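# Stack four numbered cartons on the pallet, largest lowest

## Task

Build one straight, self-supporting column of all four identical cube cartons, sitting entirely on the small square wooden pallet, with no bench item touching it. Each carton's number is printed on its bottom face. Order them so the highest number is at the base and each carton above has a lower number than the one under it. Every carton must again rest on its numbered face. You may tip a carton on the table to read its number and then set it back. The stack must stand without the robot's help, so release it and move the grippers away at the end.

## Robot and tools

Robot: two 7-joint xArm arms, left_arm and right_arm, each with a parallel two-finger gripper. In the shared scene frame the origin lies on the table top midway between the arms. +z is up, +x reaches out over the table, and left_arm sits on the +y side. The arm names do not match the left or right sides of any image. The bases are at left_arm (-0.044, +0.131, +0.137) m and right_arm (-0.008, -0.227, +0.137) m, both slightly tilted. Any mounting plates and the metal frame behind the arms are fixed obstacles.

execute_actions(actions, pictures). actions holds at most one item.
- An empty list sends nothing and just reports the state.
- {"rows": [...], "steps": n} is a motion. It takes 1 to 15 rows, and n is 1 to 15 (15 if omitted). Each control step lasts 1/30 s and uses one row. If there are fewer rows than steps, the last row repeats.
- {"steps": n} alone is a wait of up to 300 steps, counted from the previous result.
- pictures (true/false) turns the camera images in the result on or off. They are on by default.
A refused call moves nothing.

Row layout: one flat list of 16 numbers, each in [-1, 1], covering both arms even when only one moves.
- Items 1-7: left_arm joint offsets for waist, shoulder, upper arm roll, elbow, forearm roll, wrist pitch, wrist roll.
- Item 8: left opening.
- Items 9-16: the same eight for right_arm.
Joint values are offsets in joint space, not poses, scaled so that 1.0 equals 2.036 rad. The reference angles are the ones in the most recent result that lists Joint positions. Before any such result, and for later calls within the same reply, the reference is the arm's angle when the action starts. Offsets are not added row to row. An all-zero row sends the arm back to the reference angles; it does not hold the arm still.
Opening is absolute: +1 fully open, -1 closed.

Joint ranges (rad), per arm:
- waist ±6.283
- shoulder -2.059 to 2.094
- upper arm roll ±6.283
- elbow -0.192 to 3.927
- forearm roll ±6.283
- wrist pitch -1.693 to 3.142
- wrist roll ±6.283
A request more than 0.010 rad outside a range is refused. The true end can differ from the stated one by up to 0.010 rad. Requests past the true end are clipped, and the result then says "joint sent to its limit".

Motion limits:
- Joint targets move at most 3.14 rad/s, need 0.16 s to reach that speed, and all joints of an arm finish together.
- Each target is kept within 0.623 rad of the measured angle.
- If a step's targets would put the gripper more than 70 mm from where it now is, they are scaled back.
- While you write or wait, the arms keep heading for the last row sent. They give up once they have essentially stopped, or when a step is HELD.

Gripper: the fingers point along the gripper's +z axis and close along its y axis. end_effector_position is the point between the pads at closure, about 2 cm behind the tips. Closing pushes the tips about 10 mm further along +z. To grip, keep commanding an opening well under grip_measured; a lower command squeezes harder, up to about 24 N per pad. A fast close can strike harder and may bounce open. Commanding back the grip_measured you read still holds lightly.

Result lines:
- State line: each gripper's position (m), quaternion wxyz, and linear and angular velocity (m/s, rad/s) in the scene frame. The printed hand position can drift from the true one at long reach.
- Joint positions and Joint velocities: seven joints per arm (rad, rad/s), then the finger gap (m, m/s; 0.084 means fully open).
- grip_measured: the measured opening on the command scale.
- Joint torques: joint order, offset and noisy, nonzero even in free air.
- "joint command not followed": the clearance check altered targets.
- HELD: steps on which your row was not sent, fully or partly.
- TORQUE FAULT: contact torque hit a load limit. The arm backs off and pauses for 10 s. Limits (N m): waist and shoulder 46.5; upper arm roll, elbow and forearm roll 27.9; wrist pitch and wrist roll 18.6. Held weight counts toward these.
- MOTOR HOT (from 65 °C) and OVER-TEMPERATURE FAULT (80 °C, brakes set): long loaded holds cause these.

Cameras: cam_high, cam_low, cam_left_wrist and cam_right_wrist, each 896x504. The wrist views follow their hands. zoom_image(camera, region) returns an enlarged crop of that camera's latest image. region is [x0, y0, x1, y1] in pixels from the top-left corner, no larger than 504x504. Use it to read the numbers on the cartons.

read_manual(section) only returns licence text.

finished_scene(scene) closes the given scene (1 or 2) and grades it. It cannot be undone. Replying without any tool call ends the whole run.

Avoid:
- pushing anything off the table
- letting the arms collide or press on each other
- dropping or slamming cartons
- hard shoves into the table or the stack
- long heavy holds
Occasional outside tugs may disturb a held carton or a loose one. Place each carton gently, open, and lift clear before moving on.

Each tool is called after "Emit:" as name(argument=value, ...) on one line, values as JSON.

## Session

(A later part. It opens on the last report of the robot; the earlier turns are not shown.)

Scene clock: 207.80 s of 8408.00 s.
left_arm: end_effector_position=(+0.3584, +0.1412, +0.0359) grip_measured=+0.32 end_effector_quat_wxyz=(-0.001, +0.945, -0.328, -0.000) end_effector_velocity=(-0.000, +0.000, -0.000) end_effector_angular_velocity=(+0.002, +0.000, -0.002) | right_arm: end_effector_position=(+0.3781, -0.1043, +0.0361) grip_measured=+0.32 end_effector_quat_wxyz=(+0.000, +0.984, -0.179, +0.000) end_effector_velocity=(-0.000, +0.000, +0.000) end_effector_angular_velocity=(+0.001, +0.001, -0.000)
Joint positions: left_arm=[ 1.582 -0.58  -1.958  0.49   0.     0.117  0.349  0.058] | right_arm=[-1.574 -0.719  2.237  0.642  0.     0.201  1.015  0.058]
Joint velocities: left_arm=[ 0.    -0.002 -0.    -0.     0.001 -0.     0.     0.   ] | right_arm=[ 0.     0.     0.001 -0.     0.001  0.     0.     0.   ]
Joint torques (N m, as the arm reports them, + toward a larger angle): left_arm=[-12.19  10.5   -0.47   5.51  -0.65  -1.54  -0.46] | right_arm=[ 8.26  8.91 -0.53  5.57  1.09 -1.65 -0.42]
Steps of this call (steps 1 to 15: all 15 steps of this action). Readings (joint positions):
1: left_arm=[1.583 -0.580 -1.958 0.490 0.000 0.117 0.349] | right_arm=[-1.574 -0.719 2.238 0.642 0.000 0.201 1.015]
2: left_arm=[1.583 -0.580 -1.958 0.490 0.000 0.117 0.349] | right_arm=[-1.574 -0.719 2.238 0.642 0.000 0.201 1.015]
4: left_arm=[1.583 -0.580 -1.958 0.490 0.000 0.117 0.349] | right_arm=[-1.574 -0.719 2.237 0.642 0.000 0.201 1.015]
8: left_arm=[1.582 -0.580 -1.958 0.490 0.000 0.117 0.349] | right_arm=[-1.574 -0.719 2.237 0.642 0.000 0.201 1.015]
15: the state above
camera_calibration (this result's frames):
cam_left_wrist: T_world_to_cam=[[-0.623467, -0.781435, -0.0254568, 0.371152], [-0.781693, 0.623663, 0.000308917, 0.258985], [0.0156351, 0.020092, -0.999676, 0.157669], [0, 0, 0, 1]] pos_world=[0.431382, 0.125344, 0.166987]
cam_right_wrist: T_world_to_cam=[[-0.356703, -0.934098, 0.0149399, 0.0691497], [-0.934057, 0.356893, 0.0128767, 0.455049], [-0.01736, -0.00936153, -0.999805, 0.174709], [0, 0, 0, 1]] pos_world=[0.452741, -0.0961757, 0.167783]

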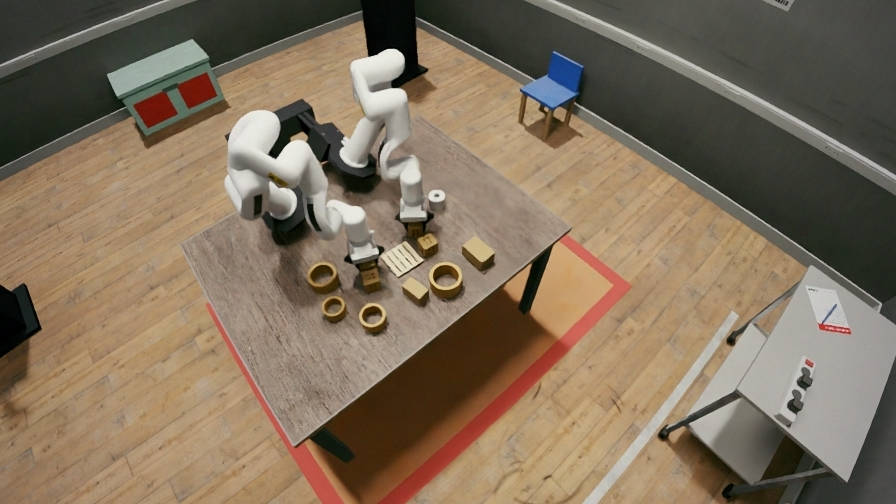

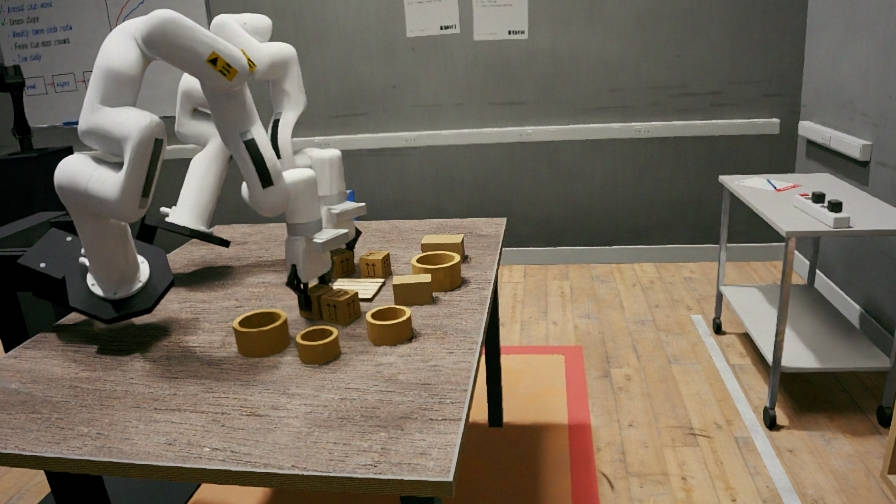

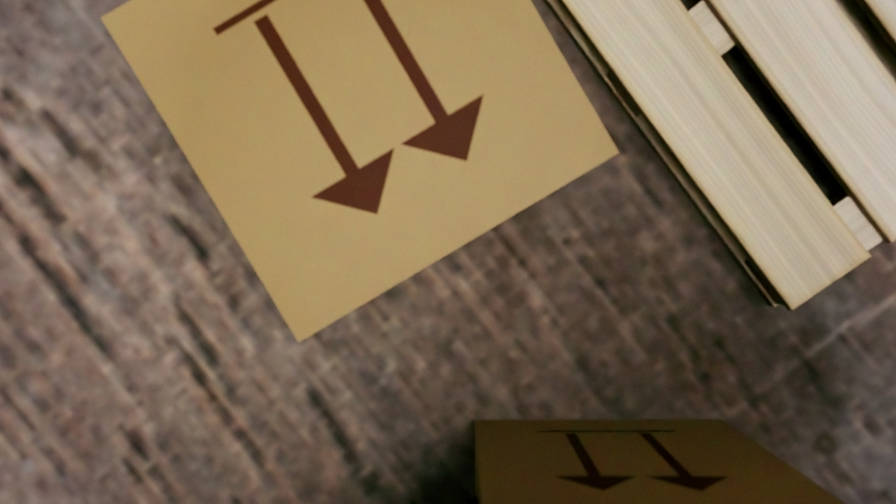

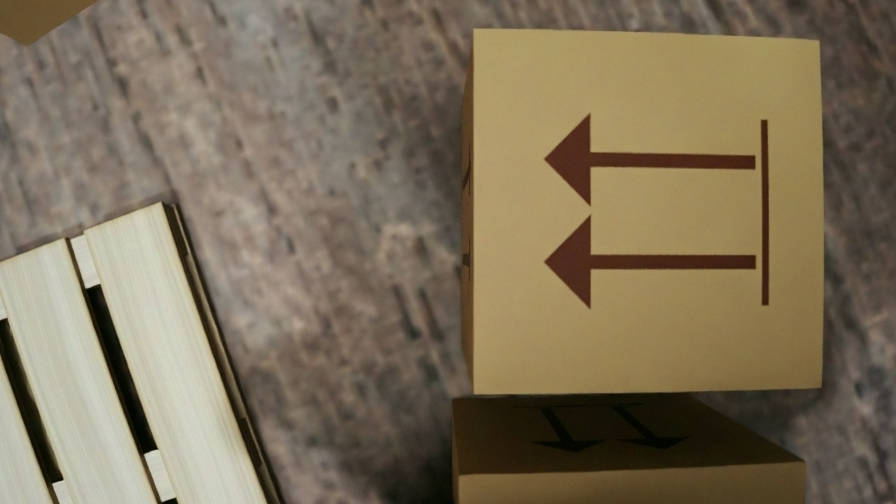

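Emit:
execute_actions(actions=[{"rows":[[-0.03,0.0043,0.0257,-0.0029,0,0.0136,0,-0.25,0.0188,0.008,-0.0148,-0.0027,0,0.0117,0,-0.25],[-0.06,0.0086,0.0514,-0.0057,0,0.0272,0,-0.25,0.0376,0.016,-0.0296,-0.0053,0,0.0234,0,-0.25],[-0.0904,0.0128,0.077,-0.0086,0,0.0407,0,-0.25,0.0565,0.024,-0.0443,-0.008,0,0.035,0,-0.25],[-0.1205,0.0171,0.1027,-0.0114,0,0.0543,0,-0.25,0.0753,0.032,-0.0591,-0.0106,0,0.0467,0,-0.25],[-0.1506,0.0214,0.1284,-0.0143,0,0.0679,0,-0.25,0.0941,0.0401,-0.0739,-0.0133,0,0.0584,0,-0.25],[-0.1812,0.0213,0.1548,-0.0151,0,0.0828,0,-0.25,0.1155,0.0457,-0.0915,-0.014,0,0.0711,0,-0.25],[-0.2118,0.0211,0.1811,-0.0159,0,0.0976,0,-0.25,0.1369,0.0513,-0.1091,-0.0147,0,0.0839,0,-0.25],[-0.2425,0.021,0.2075,-0.0166,0,0.1125,0,-0.25,0.1584,0.0569,-0.1267,-0.0153,0,0.0966,0,-0.25],[-0.2731,0.0208,0.2338,-0.0174,0,0.1273,0,-0.25,0.1798,0.0625,-0.1443,-0.016,0,0.1094,0,-0.25],[-0.3037,0.0207,0.2602,-0.0182,0,0.1422,0,-0.25,0.2012,0.0681,-0.1619,-0.0167,0,0.1221,0,-0.25]],"steps":15}], pictures=false)

Emit:
execute_actions(actions=[{"steps":4}], pictures=false)

Emit:
execute_actions(actions=[{"rows":[[0,0,0,0,0.02,-0.06,0,-0.25,0,0,0,0,0.07,-0.065,0,-0.25],[0,0,0,0,0.04,-0.12,0,-0.25,0,0,0,0,0.14,-0.13,0,-0.25],[0,0,0,0,0.06,-0.18,0,-0.25,0,0,0,0,0.21,-0.19,0,-0.25],[0,0,0,0,0.08,-0.24,0,-0.25,0,0,0,0,0.28,-0.26,0,-0.25],[0,0,0,0,0.08,-0.24,0,-0.25,0,0,0,0,0.28,-0.26,0,-0.25],[0,0,0,0,0.1,-0.3,0,-0.25,0,0,0,0,0.36,-0.33,0,-0.25],[0,0,0,0,0.1,-0.3,0,-0.25,0,0,0,0,0.36,-0.33,0,-0.25],[0,0,0,0,0.12,-0.36,0,-0.25,0,0,0,0,0.44,-0.4,0,-0.25],[0,0,0,0,0.12,-0.36,0,-0.25,0,0,0,0,0.44,-0.4,0,-0.25],[0,0,0,0,0.14,-0.42,0,-0.25,0,0,0,0,0.52,-0.47,0,-0.25],[0,0,0,0,0.14,-0.42,0,-0.25,0,0,0,0,0.52,-0.47,0,-0.25],[0,0,0,0,0.16,-0.48,0,-0.25,0,0,0,0,0.6,-0.54,0,-0.25],[0,0,0,0,0.16,-0.48,0,-0.25,0,0,0,0,0.6,-0.54,0,-0.25],[0,0,0,0,0.18,-0.54,0,-0.25,0,0,0,0,0.67,-0.6,0,-0.25],[0,0,0,0,0.196,-0.59,0,-0.25,0,0,0,0,0.737,-0.66,0,-0.25]],"steps":15}], pictures=false)

Emit:
execute_actions(actions=[{"steps":25}])

Emit:
zoom_image(camera="cam_low", region=[250, 80, 500, 260])

Scene clock: 268.23 s of 8408.00 s.
left_arm: end_effector_position=(+0.3607, +0.1410, +0.1115) grip_measured=+0.32 end_effector_quat_wxyz=(-0.003, +0.944, -0.329, +0.002) end_effector_velocity=(-0.007, -0.014, +0.112) end_effector_angular_velocity=(-0.048, +0.004, -0.008) | right_arm: end_effector_position=(+0.3798, -0.1032, +0.1136) grip_measured=+0.32 end_effector_quat_wxyz=(-0.001, +0.984, -0.178, +0.002) end_effector_velocity=(-0.013, +0.003, +0.086) end_effector_angular_velocity=(+0.016, +0.027, +0.006)
Joint positions: left_arm=[ 1.03  -0.539 -1.487  0.457  0.     0.373  0.349  0.058] | right_arm=[-1.202 -0.59   1.94   0.611  0.     0.425  1.015  0.058]
Joint velocities: left_arm=[-0.824  0.011  0.696 -0.021  0.001  0.389 -0.     0.   ] | right_arm=[ 0.463  0.129 -0.374 -0.019  0.     0.279 -0.    -0.   ]
Joint torques (N m, as the arm reports them, + toward a larger angle): left_arm=[ 0.93 -0.52 -1.55  6.92 -0.82 -1.53 -0.53] | right_arm=[ 4.37  2.27 -0.2   6.74  1.2  -1.9  -0.27]
Steps of this call (steps 1 to 15: the robot went on to your last target; steps 16 to 90: nothing new was sent; then 56.93 s passed at rest; steps 91 to 105: all 15 steps of this action). Readings (joint positions):
91: left_arm=[1.582 -0.580 -1.958 0.490 0.000 0.117 0.349] | right_arm=[-1.574 -0.719 2.237 0.642 0.000 0.201 1.015]
92: left_arm=[1.580 -0.580 -1.955 0.490 0.001 0.119 0.349] | right_arm=[-1.572 -0.718 2.235 0.641 0.000 0.203 1.015]
94: left_arm=[1.548 -0.576 -1.926 0.485 0.000 0.135 0.349] | right_arm=[-1.548 -0.709 2.216 0.636 0.000 0.219 1.015]
98: left_arm=[1.384 -0.554 -1.788 0.472 0.000 0.207 0.349] | right_arm=[-1.437 -0.662 2.129 0.623 0.000 0.286 1.015]
105: the state above

Scene clock: 268.37 s of 8408.00 s.
left_arm: end_effector_position=(+0.3588, +0.1414, +0.1177) grip_measured=+0.32 end_effector_quat_wxyz=(-0.001, +0.945, -0.328, -0.000) end_effector_velocity=(-0.011, +0.008, +0.014) end_effector_angular_velocity=(-0.000, +0.031, +0.017) | right_arm: end_effector_position=(+0.3780, -0.1048, +0.1180) grip_measured=+0.32 end_effector_quat_wxyz=(+0.001, +0.984, -0.179, +0.000) end_effector_velocity=(-0.007, -0.010, +0.010) end_effector_angular_velocity=(-0.016, +0.024, -0.011)
Joint positions: left_arm=[ 0.978 -0.538 -1.441  0.454  0.     0.399  0.349  0.058] | right_arm=[-1.173 -0.582  1.915  0.608  0.     0.445  1.015  0.058]
Joint velocities: left_arm=[-0.145  0.001  0.142 -0.018  0.001  0.084  0.    -0.   ] | right_arm=[ 0.081  0.02  -0.078 -0.016  0.     0.062  0.    -0.   ]
Joint torques (N m, as the arm reports them, + toward a larger angle): left_arm=[-8.57 -2.09 -0.58  8.34 -0.54 -1.86 -0.62] | right_arm=[ 7.79  3.09 -0.07  8.2   1.2  -2.16 -0.12]
Steps of this call (steps 1 to 4: the robot went on to your last target). Readings (joint positions):
1: left_arm=[1.008 -0.538 -1.468 0.456 0.000 0.384 0.349] | right_arm=[-1.189 -0.586 1.930 0.610 0.000 0.433 1.015]
2: left_arm=[0.993 -0.538 -1.455 0.455 0.000 0.391 0.349] | right_arm=[-1.181 -0.584 1.923 0.609 0.000 0.438 1.015]
4: the state above

Scene clock: 268.87 s of 8408.00 s.
left_arm: end_effector_position=(+0.4701, +0.0793, +0.2019) grip_measured=+0.32 end_effector_quat_wxyz=(-0.016, +0.867, -0.405, +0.289) end_effector_velocity=(+0.184, -0.201, +0.304) end_effector_angular_velocity=(-0.545, -1.403, -0.595) | right_arm: end_effector_position=(+0.5015, -0.0884, +0.1926) grip_measured=+0.32 end_effector_quat_wxyz=(-0.233, +0.847, -0.454, +0.149) end_effector_velocity=(+0.282, -0.192, +0.224) end_effector_angular_velocity=(+0.623, -1.007, -1.646)
Joint positions: left_arm=[ 0.977 -0.538 -1.439  0.454  0.198 -0.191  0.349  0.058] | right_arm=[-1.172 -0.582  1.914  0.608  0.607 -0.134  1.015  0.058]
Joint velocities: left_arm=[ 0.003 -0.    -0.005  0.002  0.512 -1.534  0.     0.   ] | right_arm=[-0.002 -0.     0.001  0.001  1.435 -1.432 -0.     0.   ]
Joint torques (N m, as the arm reports them, + toward a larger angle): left_arm=[-11.13  -1.39  -0.38   8.75  -0.69  -2.4   -0.59] | right_arm=[ 7.75  2.5  -0.68  8.62  0.85 -2.51 -0.1 ]
Steps of this call (steps 1 to 15: all 15 steps of this action). Readings (joint positions):
1: left_arm=[0.974 -0.538 -1.437 0.453 0.000 0.402 0.349] | right_arm=[-1.171 -0.582 1.913 0.607 0.000 0.446 1.015]
2: left_arm=[0.972 -0.538 -1.434 0.453 0.001 0.401 0.349] | right_arm=[-1.169 -0.582 1.911 0.607 0.003 0.445 1.015]
4: left_arm=[0.972 -0.538 -1.434 0.452 0.012 0.370 0.349] | right_arm=[-1.169 -0.582 1.911 0.606 0.039 0.414 1.015]
8: left_arm=[0.976 -0.538 -1.438 0.454 0.078 0.172 0.349] | right_arm=[-1.171 -0.582 1.913 0.608 0.249 0.218 1.015]
15: the state above

Scene clock: 269.70 s of 8408.00 s.
left_arm: end_effector_position=(+0.4908, +0.0019, +0.3416) grip_measured=+0.32 end_effector_quat_wxyz=(-0.030, -0.701, +0.449, -0.554) end_effector_velocity=(-0.000, -0.001, +0.002) end_effector_angular_velocity=(-0.002, -0.005, -0.004) | right_arm: end_effector_position=(+0.5126, -0.3074, +0.2892) grip_measured=+0.32 end_effector_quat_wxyz=(+0.236, -0.448, +0.754, -0.418) end_effector_velocity=(-0.010, -0.015, +0.005) end_effector_angular_velocity=(-0.009, -0.014, -0.074)
Joint positions: left_arm=[ 0.978 -0.538 -1.441  0.454  0.399 -0.801  0.349  0.058] | right_arm=[-1.173 -0.582  1.915  0.608  1.495 -0.894  1.015  0.058]
Joint velocities: left_arm=[-0.    -0.    -0.     0.001  0.002 -0.005  0.    -0.   ] | right_arm=[-0.     0.001 -0.001  0.002  0.058 -0.047 -0.    -0.   ]
Joint torques (N m, as the arm reports them, + toward a larger angle): left_arm=[-11.15  -0.9   -0.27   8.71  -1.15  -2.27  -0.71] | right_arm=[ 6.74  1.07 -0.56  7.33 -0.02 -2.42 -0.38]
Steps of this call (steps 1 to 25: the robot went on to your last target). Readings (joint positions):
1: left_arm=[0.977 -0.538 -1.440 0.454 0.215 -0.242 0.349] | right_arm=[-1.172 -0.582 1.914 0.608 0.654 -0.182 1.015]
2: left_arm=[0.977 -0.538 -1.440 0.454 0.233 -0.293 0.349] | right_arm=[-1.172 -0.582 1.914 0.608 0.701 -0.229 1.015]
4: left_arm=[0.978 -0.538 -1.440 0.454 0.267 -0.395 0.349] | right_arm=[-1.172 -0.582 1.914 0.608 0.793 -0.321 1.015]
8: left_arm=[0.978 -0.538 -1.440 0.454 0.333 -0.599 0.349] | right_arm=[-1.173 -0.582 1.914 0.608 0.974 -0.490 1.015]
25: the state above
camera_calibration (this result's frames):
cam_left_wrist: T_world_to_cam=[[-0.644206, -0.604962, -0.467995, 0.513588], [0.0204388, 0.598042, -0.801204, 0.329453], [0.764579, -0.525706, -0.372898, -0.116645], [0, 0, 0, 1]] pos_world=[0.413307, 0.052354, 0.460819]
cam_right_wrist: T_world_to_cam=[[-0.486056, 0.260583, -0.834174, 0.602769], [0.480875, 0.876766, -0.00630792, 0.0899627], [0.729732, -0.404199, -0.551466, -0.205856], [0, 0, 0, 1]] pos_world=[0.399938, -0.319154, 0.389859]

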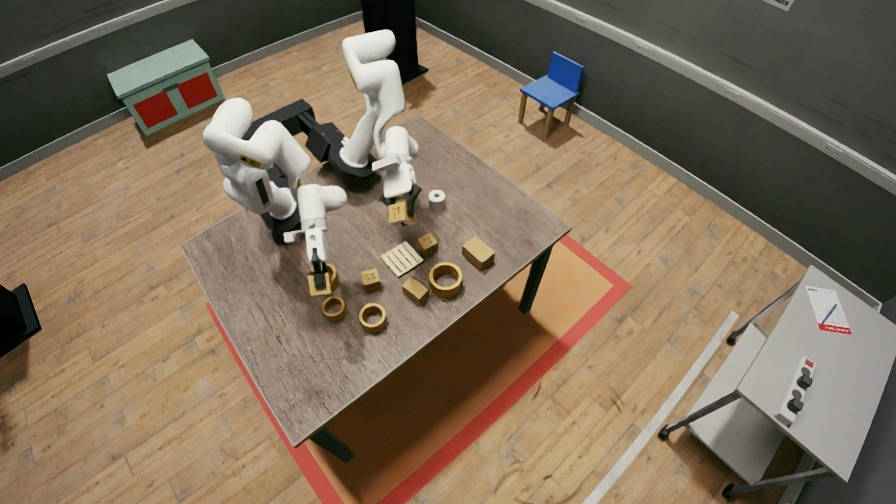

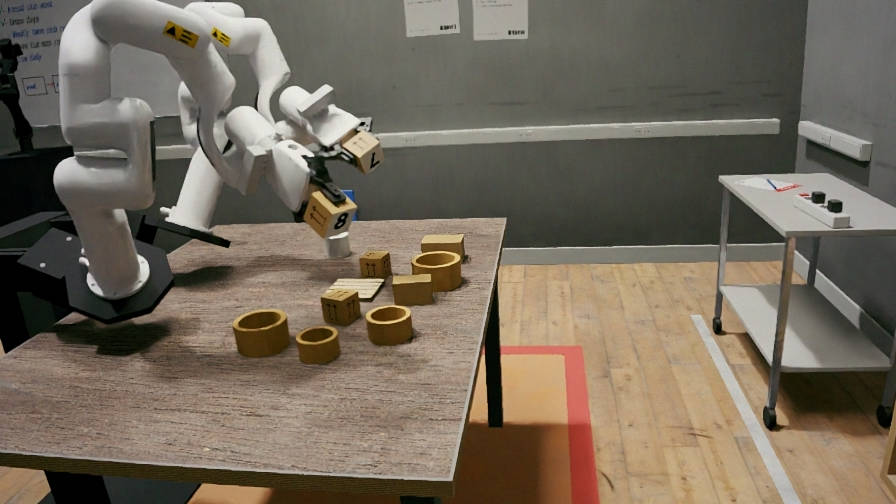

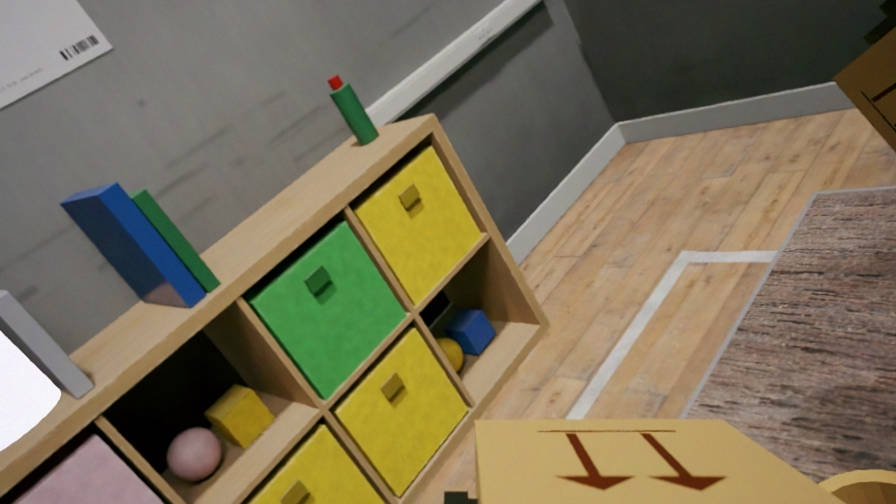

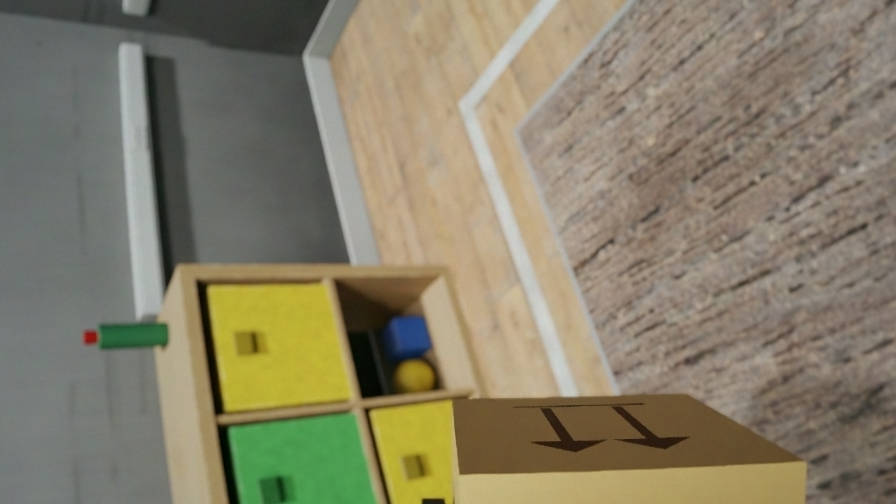

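Region (250, 80, 500, 260) of cam_low's 896x504 image, scaled by 2.016, with more detail than that image has; it fills the top 363 rows of this view, and the rest is white.

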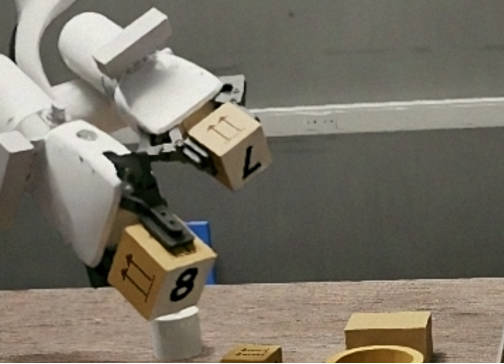

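Emit:
execute_actions(actions=[{"rows":[[-0.001,0,0.01,0,-0.02,0.06,-0.04,-0.25,-0.01,-0.005,0.01,0.01,-0.05,0.05,-0.005,-0.25],[-0.002,0.001,0.02,0,-0.04,0.12,-0.08,-0.25,-0.02,-0.01,0.022,0.023,-0.1,0.1,-0.01,-0.25],[-0.003,0.001,0.03,0,-0.06,0.18,-0.12,-0.25,-0.03,-0.016,0.034,0.036,-0.15,0.15,-0.015,-0.25],[-0.004,0.002,0.04,0,-0.08,0.24,-0.16,-0.25,-0.04,-0.022,0.046,0.049,-0.2,0.2,-0.02,-0.25],[-0.004,0.002,0.05,0,-0.09,0.28,-0.19,-0.25,-0.05,-0.027,0.057,0.061,-0.25,0.25,-0.025,-0.25],[-0.005,0.002,0.056,0,-0.1,0.31,-0.21,-0.25,-0.06,-0.033,0.069,0.073,-0.29,0.29,-0.03,-0.25],[-0.005,0.003,0.061,0,-0.11,0.34,-0.23,-0.25,-0.07,-0.038,0.08,0.085,-0.32,0.32,-0.035,-0.25],[-0.006,0.003,0.066,0,-0.12,0.37,-0.25,-0.25,-0.08,-0.044,0.092,0.097,-0.35,0.35,-0.04,-0.25],[-0.006,0.003,0.071,0,-0.13,0.4,-0.27,-0.25,-0.09,-0.049,0.103,0.11,-0.38,0.38,-0.045,-0.25],[-0.007,0.003,0.077,0,-0.14,0.43,-0.29,-0.25,-0.1,-0.054,0.114,0.122,-0.41,0.41,-0.05,-0.25],[-0.007,0.004,0.082,0,-0.15,0.46,-0.31,-0.25,-0.11,-0.06,0.126,0.134,-0.44,0.44,-0.053,-0.25],[-0.008,0.004,0.088,0,-0.16,0.49,-0.335,-0.25,-0.12,-0.065,0.137,0.146,-0.475,0.475,-0.057,-0.25],[-0.008,0.004,0.093,0,-0.17,0.52,-0.355,-0.25,-0.13,-0.07,0.149,0.158,-0.51,0.51,-0.061,-0.25],[-0.009,0.004,0.1,0,-0.185,0.56,-0.38,-0.25,-0.14,-0.076,0.16,0.17,-0.55,0.55,-0.066,-0.25],[-0.0092,0.0045,0.1059,-0.0005,-0.196,0.5931,-0.4047,-0.25,-0.1854,-0.101,0.2122,0.2255,-0.7343,0.7307,-0.0874,-0.25]],"steps":15}], pictures=false)

Emit:
execute_actions(actions=[{"steps":35}])

Scene clock: 322.53 s of 8408.00 s.
left_arm: end_effector_position=(+0.4937, +0.1086, +0.2203) grip_measured=+0.32 end_effector_quat_wxyz=(+0.032, +0.919, -0.214, +0.328) end_effector_velocity=(-0.106, +0.286, -0.277) end_effector_angular_velocity=(-0.224, +1.444, +1.612) | right_arm: end_effector_position=(+0.5676, -0.1507, +0.2530) grip_measured=+0.32 end_effector_quat_wxyz=(-0.295, +0.669, -0.619, +0.286) end_effector_velocity=(+0.043, +0.407, -0.089) end_effector_angular_velocity=(-0.109, +0.387, +1.420)
Joint positions: left_arm=[ 0.97  -0.534 -1.346  0.454  0.225 -0.274 -0.012  0.058] | right_arm=[-1.268 -0.634  2.023  0.723  1.104 -0.504  0.969  0.058]
Joint velocities: left_arm=[-0.023  0.012  0.267 -0.001 -0.491  1.338 -1.015 -0.   ] | right_arm=[-0.312 -0.17   0.36   0.381 -0.928  0.926 -0.144 -0.   ]
Joint torques (N m, as the arm reports them, + toward a larger angle): left_arm=[-10.74  -3.95  -0.47   8.9   -1.22  -2.4   -0.45] | right_arm=[ 8.55  3.7  -0.54  8.77  0.66 -2.43 -0.12]
Steps of this call (steps 1 to 30: the robot went on to your last target; steps 31 to 100: nothing new was sent; then 49.00 s passed at rest; steps 101 to 115: all 15 steps of this action). Readings (joint positions):
101: left_arm=[0.978 -0.538 -1.441 0.454 0.399 -0.802 0.349] | right_arm=[-1.173 -0.582 1.915 0.608 1.501 -0.899 1.015]
102: left_arm=[0.978 -0.538 -1.440 0.454 0.399 -0.799 0.347] | right_arm=[-1.173 -0.583 1.915 0.608 1.498 -0.896 1.015]
104: left_arm=[0.977 -0.538 -1.436 0.454 0.387 -0.762 0.323] | right_arm=[-1.180 -0.586 1.921 0.614 1.463 -0.861 1.012]
108: left_arm=[0.975 -0.537 -1.403 0.454 0.329 -0.586 0.205] | right_arm=[-1.207 -0.601 1.954 0.649 1.326 -0.726 0.998]
115: the state above

Scene clock: 323.70 s of 8408.00 s.
left_arm: end_effector_position=(+0.3733, +0.2091, +0.1195) grip_measured=+0.32 end_effector_quat_wxyz=(-0.001, +0.984, +0.177, -0.000) end_effector_velocity=(-0.000, +0.000, -0.000) end_effector_angular_velocity=(+0.000, +0.000, +0.001) | right_arm: end_effector_position=(+0.4247, +0.0229, +0.1098) grip_measured=+0.32 end_effector_quat_wxyz=(-0.001, +1.000, -0.021, +0.001) end_effector_velocity=(-0.004, -0.002, -0.002) end_effector_angular_velocity=(-0.021, +0.007, +0.023)
Joint positions: left_arm=[ 0.96  -0.529 -1.225  0.453  0.     0.406 -0.475  0.058] | right_arm=[-1.55  -0.787  2.346  1.067  0.002  0.591  0.838  0.058]
Joint velocities: left_arm=[ 0.    -0.     0.    -0.    -0.    -0.    -0.001  0.   ] | right_arm=[-0.002 -0.004  0.007  0.003 -0.019  0.019 -0.002 -0.   ]
Joint torques (N m, as the arm reports them, + toward a larger angle): left_arm=[-9.95 -6.77 -0.49  8.38 -0.64 -1.59 -0.6 ] | right_arm=[10.56 13.3  -0.52  9.9   1.37 -1.93 -0.09]
Steps of this call (steps 1 to 35: the robot went on to your last target). Readings (joint positions):
1: left_arm=[0.969 -0.534 -1.337 0.454 0.208 -0.230 -0.047] | right_arm=[-1.279 -0.640 2.036 0.737 1.074 -0.473 0.964]
2: left_arm=[0.968 -0.533 -1.327 0.454 0.191 -0.185 -0.082] | right_arm=[-1.292 -0.647 2.051 0.753 1.045 -0.445 0.957]
4: left_arm=[0.967 -0.532 -1.310 0.453 0.159 -0.093 -0.148] | right_arm=[-1.318 -0.662 2.082 0.785 0.987 -0.387 0.945]
8: left_arm=[0.964 -0.531 -1.277 0.453 0.098 0.099 -0.273] | right_arm=[-1.366 -0.688 2.136 0.843 0.859 -0.259 0.923]
35: the state above
camera_calibration (this result's frames):
cam_left_wrist: T_world_to_cam=[[0.343466, -0.938806, -0.0259598, 0.107638], [-0.939125, -0.343576, -0.000226599, 0.489338], [-0.00870646, 0.0244574, -0.999663, 0.24782], [0, 0, 0, 1]] pos_world=[0.424737, 0.263115, 0.250642]
cam_right_wrist: T_world_to_cam=[[-0.0469905, -0.998808, 0.0131971, 0.0736856], [-0.998814, 0.0471515, 0.0121583, 0.486949], [-0.012766, -0.0126101, -0.999839, 0.248546], [0, 0, 0, 1]] pos_world=[0.493007, 0.0537717, 0.241613]

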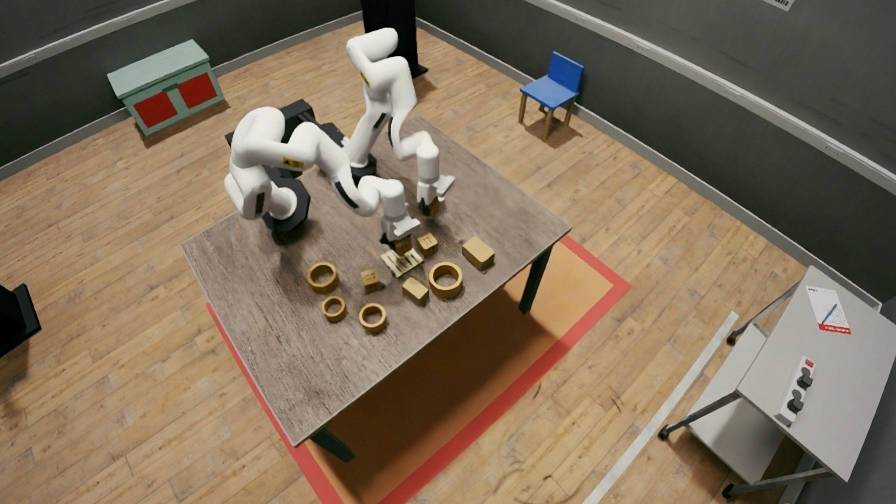

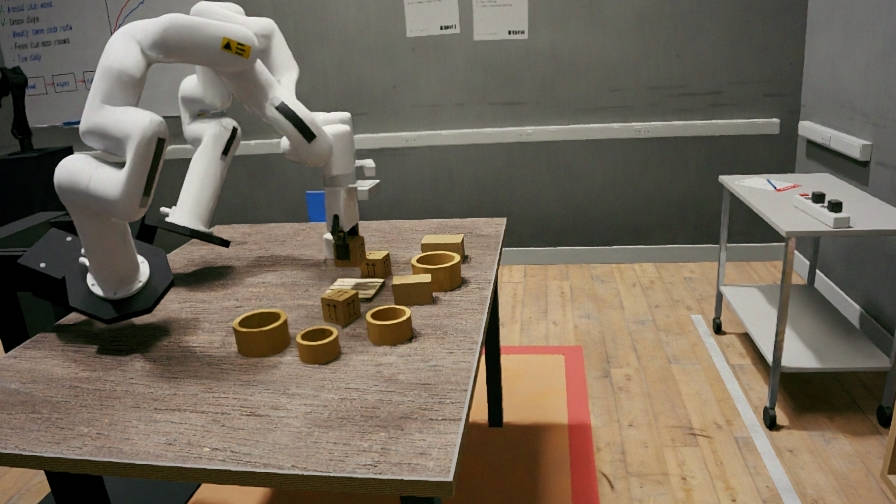

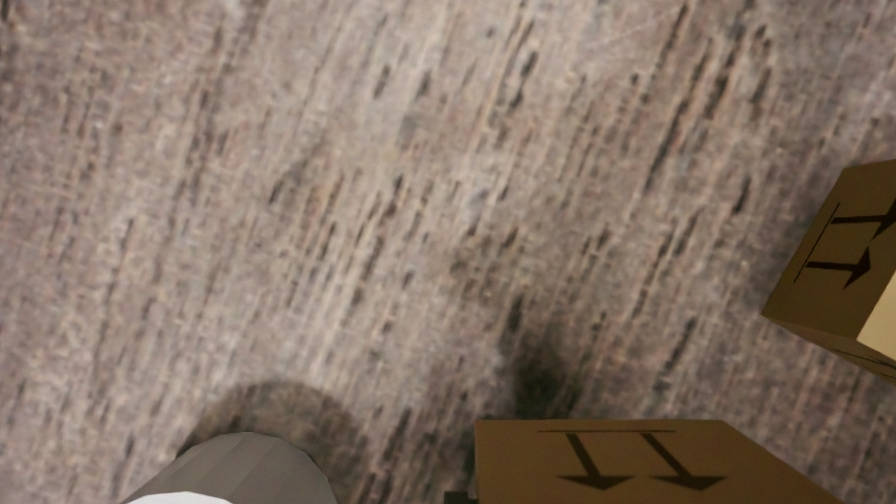

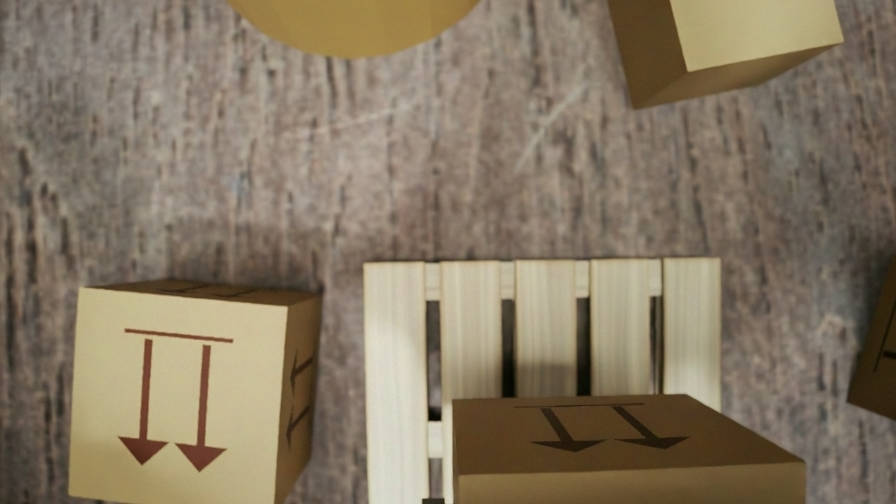

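Emit:
execute_actions(actions=[{"rows":[[0,0,0,0,0,0,0,-0.25,-0.01,-0.008,0.0068,0.001,0,-0.0093,0,-0.25],[0,0,0,0,0,0,0,-0.25,-0.02,-0.016,0.0136,0.002,0,-0.0187,0,-0.25],[0,0,0,0,0,0,0,-0.25,-0.03,-0.0243,0.0203,0.0035,0,-0.028,0,-0.25],[0,0,0,0,0,0,0,-0.25,-0.04,-0.0325,0.027,0.005,-0.001,-0.0374,0,-0.25],[0,0,0,0,0,0,0,-0.25,-0.0484,-0.039,0.0325,0.0065,-0.001,-0.0449,0,-0.25],[0,0,0,0,0,0,0,-0.25,-0.055,-0.0444,0.037,0.0078,-0.001,-0.051,0,-0.25],[0,0,0,0,0,0,0,-0.25,-0.0605,-0.0487,0.0407,0.0087,-0.001,-0.056,0,-0.25],[0,0,0,0,0,0,0,-0.25,-0.064,-0.0514,0.043,0.0093,-0.001,-0.0592,0,-0.25],[0,0,0,0,0,0,0,-0.25,-0.066,-0.053,0.0443,0.0096,-0.001,-0.061,0,-0.25],[0,0,0,0,0,0,0,-0.25,-0.0672,-0.0541,0.0452,0.0098,-0.001,-0.0623,0,-0.25]],"steps":15}], pictures=false)

Emit:
execute_actions(actions=[{"steps":8}])

Emit:
zoom_image(camera="cam_low", region=[300, 230, 420, 320])

Scene clock: 364.27 s of 8408.00 s.
left_arm: end_effector_position=(+0.3733, +0.2091, +0.1195) grip_measured=+0.32 end_effector_quat_wxyz=(-0.001, +0.984, +0.177, -0.000) end_effector_velocity=(+0.000, -0.000, -0.000) end_effector_angular_velocity=(-0.001, -0.000, +0.002) | right_arm: end_effector_position=(+0.4239, +0.0219, +0.0506) grip_measured=+0.32 end_effector_quat_wxyz=(+0.002, +1.000, -0.020, -0.000) end_effector_velocity=(+0.007, +0.016, -0.011) end_effector_angular_velocity=(+0.041, -0.022, +0.006)
Joint positions: left_arm=[ 0.96  -0.529 -1.225  0.453  0.     0.406 -0.475  0.058] | right_arm=[-1.682 -0.894  2.435  1.085 -0.     0.469  0.838  0.058]
Joint velocities: left_arm=[-0.     0.     0.    -0.    -0.002 -0.001  0.    -0.   ] | right_arm=[-0.048 -0.031  0.042  0.03  -0.001 -0.063 -0.     0.   ]
Joint torques (N m, as the arm reports them, + toward a larger angle): left_arm=[-9.65 -6.95 -0.35  8.31 -0.54 -1.49 -0.7 ] | right_arm=[11.48 15.58 -0.51  8.53  1.41 -1.71 -0.03]
Steps of this call (steps 1 to 30: the robot went on to your last target; steps 31 to 100: nothing new was sent; then 36.73 s passed at rest; steps 101 to 115: all 15 steps of this action). Readings (joint positions):
101: left_arm=[0.960 -0.529 -1.225 0.453 0.000 0.406 -0.475] | right_arm=[-1.550 -0.788 2.347 1.067 -0.000 0.593 0.837]
102: left_arm=[0.960 -0.529 -1.225 0.453 0.000 0.406 -0.475] | right_arm=[-1.552 -0.789 2.348 1.067 -0.000 0.591 0.837]
104: left_arm=[0.960 -0.529 -1.225 0.453 0.000 0.406 -0.475] | right_arm=[-1.566 -0.800 2.358 1.070 0.001 0.576 0.838]
108: left_arm=[0.960 -0.529 -1.225 0.453 0.000 0.406 -0.475] | right_arm=[-1.625 -0.849 2.397 1.076 0.000 0.521 0.838]
115: the state above

Scene clock: 364.53 s of 8408.00 s.
left_arm: end_effector_position=(+0.3733, +0.2091, +0.1195) grip_measured=+0.32 end_effector_quat_wxyz=(-0.001, +0.984, +0.177, -0.000) end_effector_velocity=(+0.000, -0.000, -0.000) end_effector_angular_velocity=(-0.000, -0.000, -0.000) | right_arm: end_effector_position=(+0.4241, +0.0228, +0.0493) grip_measured=+0.32 end_effector_quat_wxyz=(+0.000, +1.000, -0.020, +0.000) end_effector_velocity=(-0.002, -0.002, -0.003) end_effector_angular_velocity=(-0.004, +0.004, +0.000)
Joint positions: left_arm=[ 0.96  -0.529 -1.225  0.453  0.     0.406 -0.475  0.058] | right_arm=[-1.686 -0.897  2.438  1.087 -0.     0.464  0.838  0.058]
Joint velocities: left_arm=[-0.     0.001 -0.     0.     0.001 -0.    -0.    -0.   ] | right_arm=[-0.004 -0.004  0.003 -0.002  0.    -0.002 -0.     0.   ]
Joint torques (N m, as the arm reports them, + toward a larger angle): left_arm=[-9.49 -6.87 -0.42  8.44 -0.69 -1.64 -0.69] | right_arm=[12.94 15.96 -0.34  9.02  1.02 -1.78 -0.21]
Steps of this call (steps 1 to 8: the robot went on to your last target). Readings (joint positions):
1: left_arm=[0.960 -0.529 -1.225 0.453 0.000 0.406 -0.475] | right_arm=[-1.683 -0.895 2.436 1.086 -0.000 0.468 0.838]
2: left_arm=[0.960 -0.529 -1.225 0.453 0.000 0.406 -0.475] | right_arm=[-1.684 -0.895 2.437 1.087 -0.000 0.466 0.838]
4: left_arm=[0.960 -0.529 -1.225 0.453 0.000 0.406 -0.475] | right_arm=[-1.685 -0.896 2.438 1.087 -0.000 0.465 0.838]
8: the state above
camera_calibration (this result's frames):
cam_left_wrist: T_world_to_cam=[[0.343466, -0.938806, -0.02596, 0.107638], [-0.939125, -0.343577, -0.00022632, 0.489338], [-0.00870677, 0.0244574, -0.999663, 0.24782], [0, 0, 0, 1]] pos_world=[0.424737, 0.263115, 0.250641]
cam_right_wrist: T_world_to_cam=[[-0.0445442, -0.998887, 0.0155308, 0.0731314], [-0.99891, 0.0447518, 0.0132876, 0.48715], [-0.0139678, -0.014922, -0.999791, 0.188555], [0, 0, 0, 1]] pos_world=[0.492511, 0.0540628, 0.180907]

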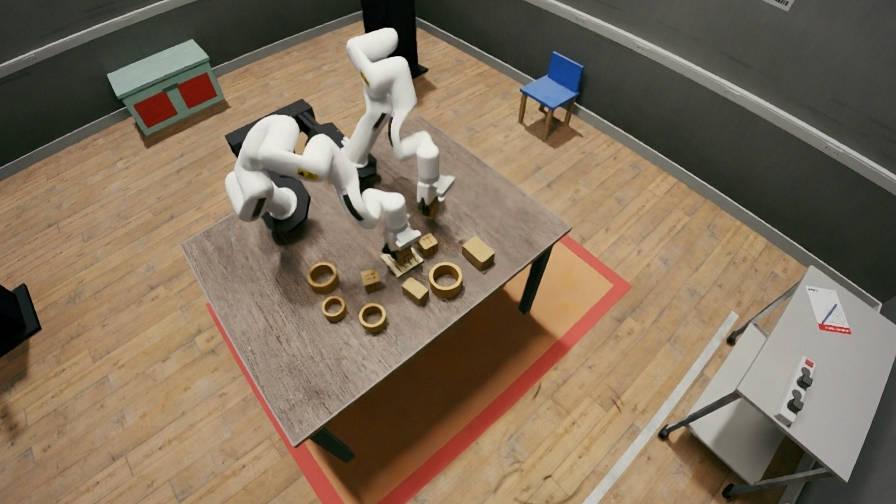

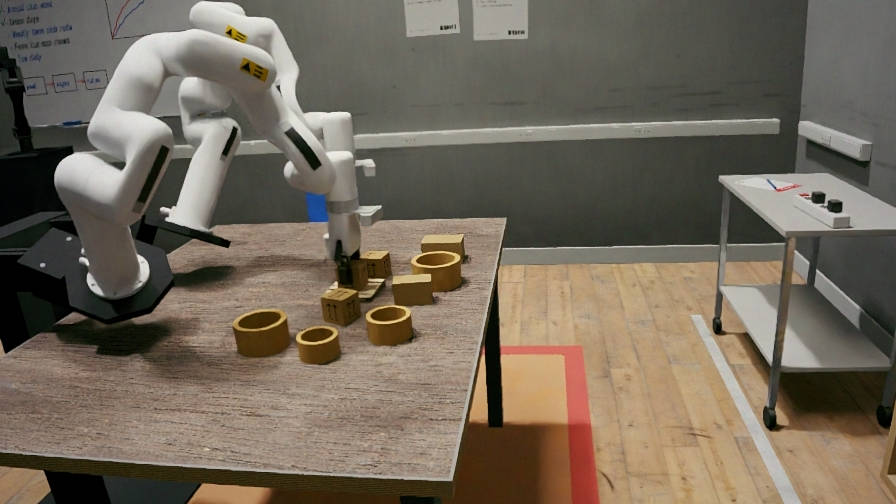

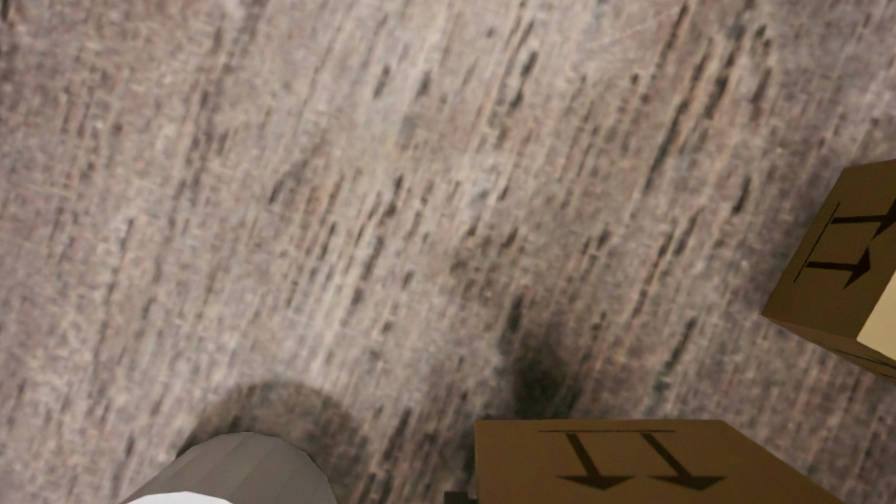

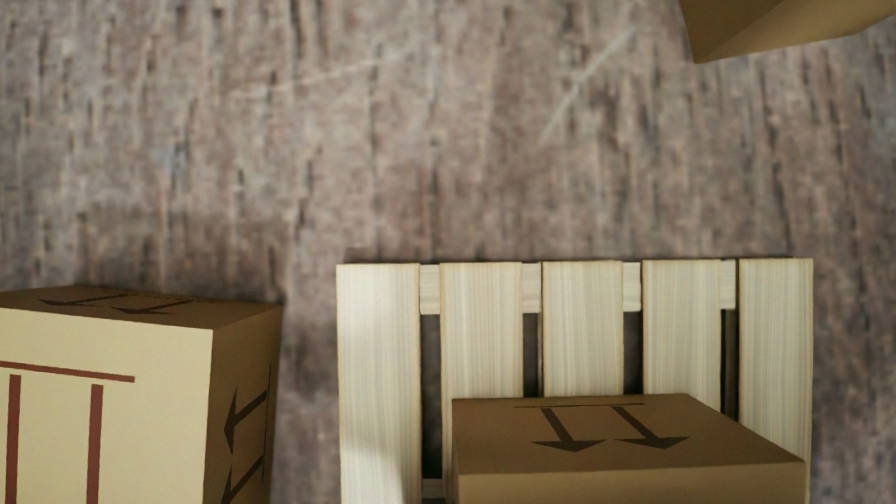

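Region (300, 230, 420, 320) of cam_low's 896x504 image, scaled by 4.200, with more detail than that image has; it fills the top 378 rows of this view, and the rest is white.

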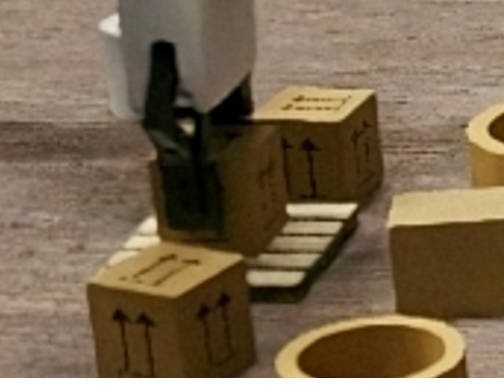

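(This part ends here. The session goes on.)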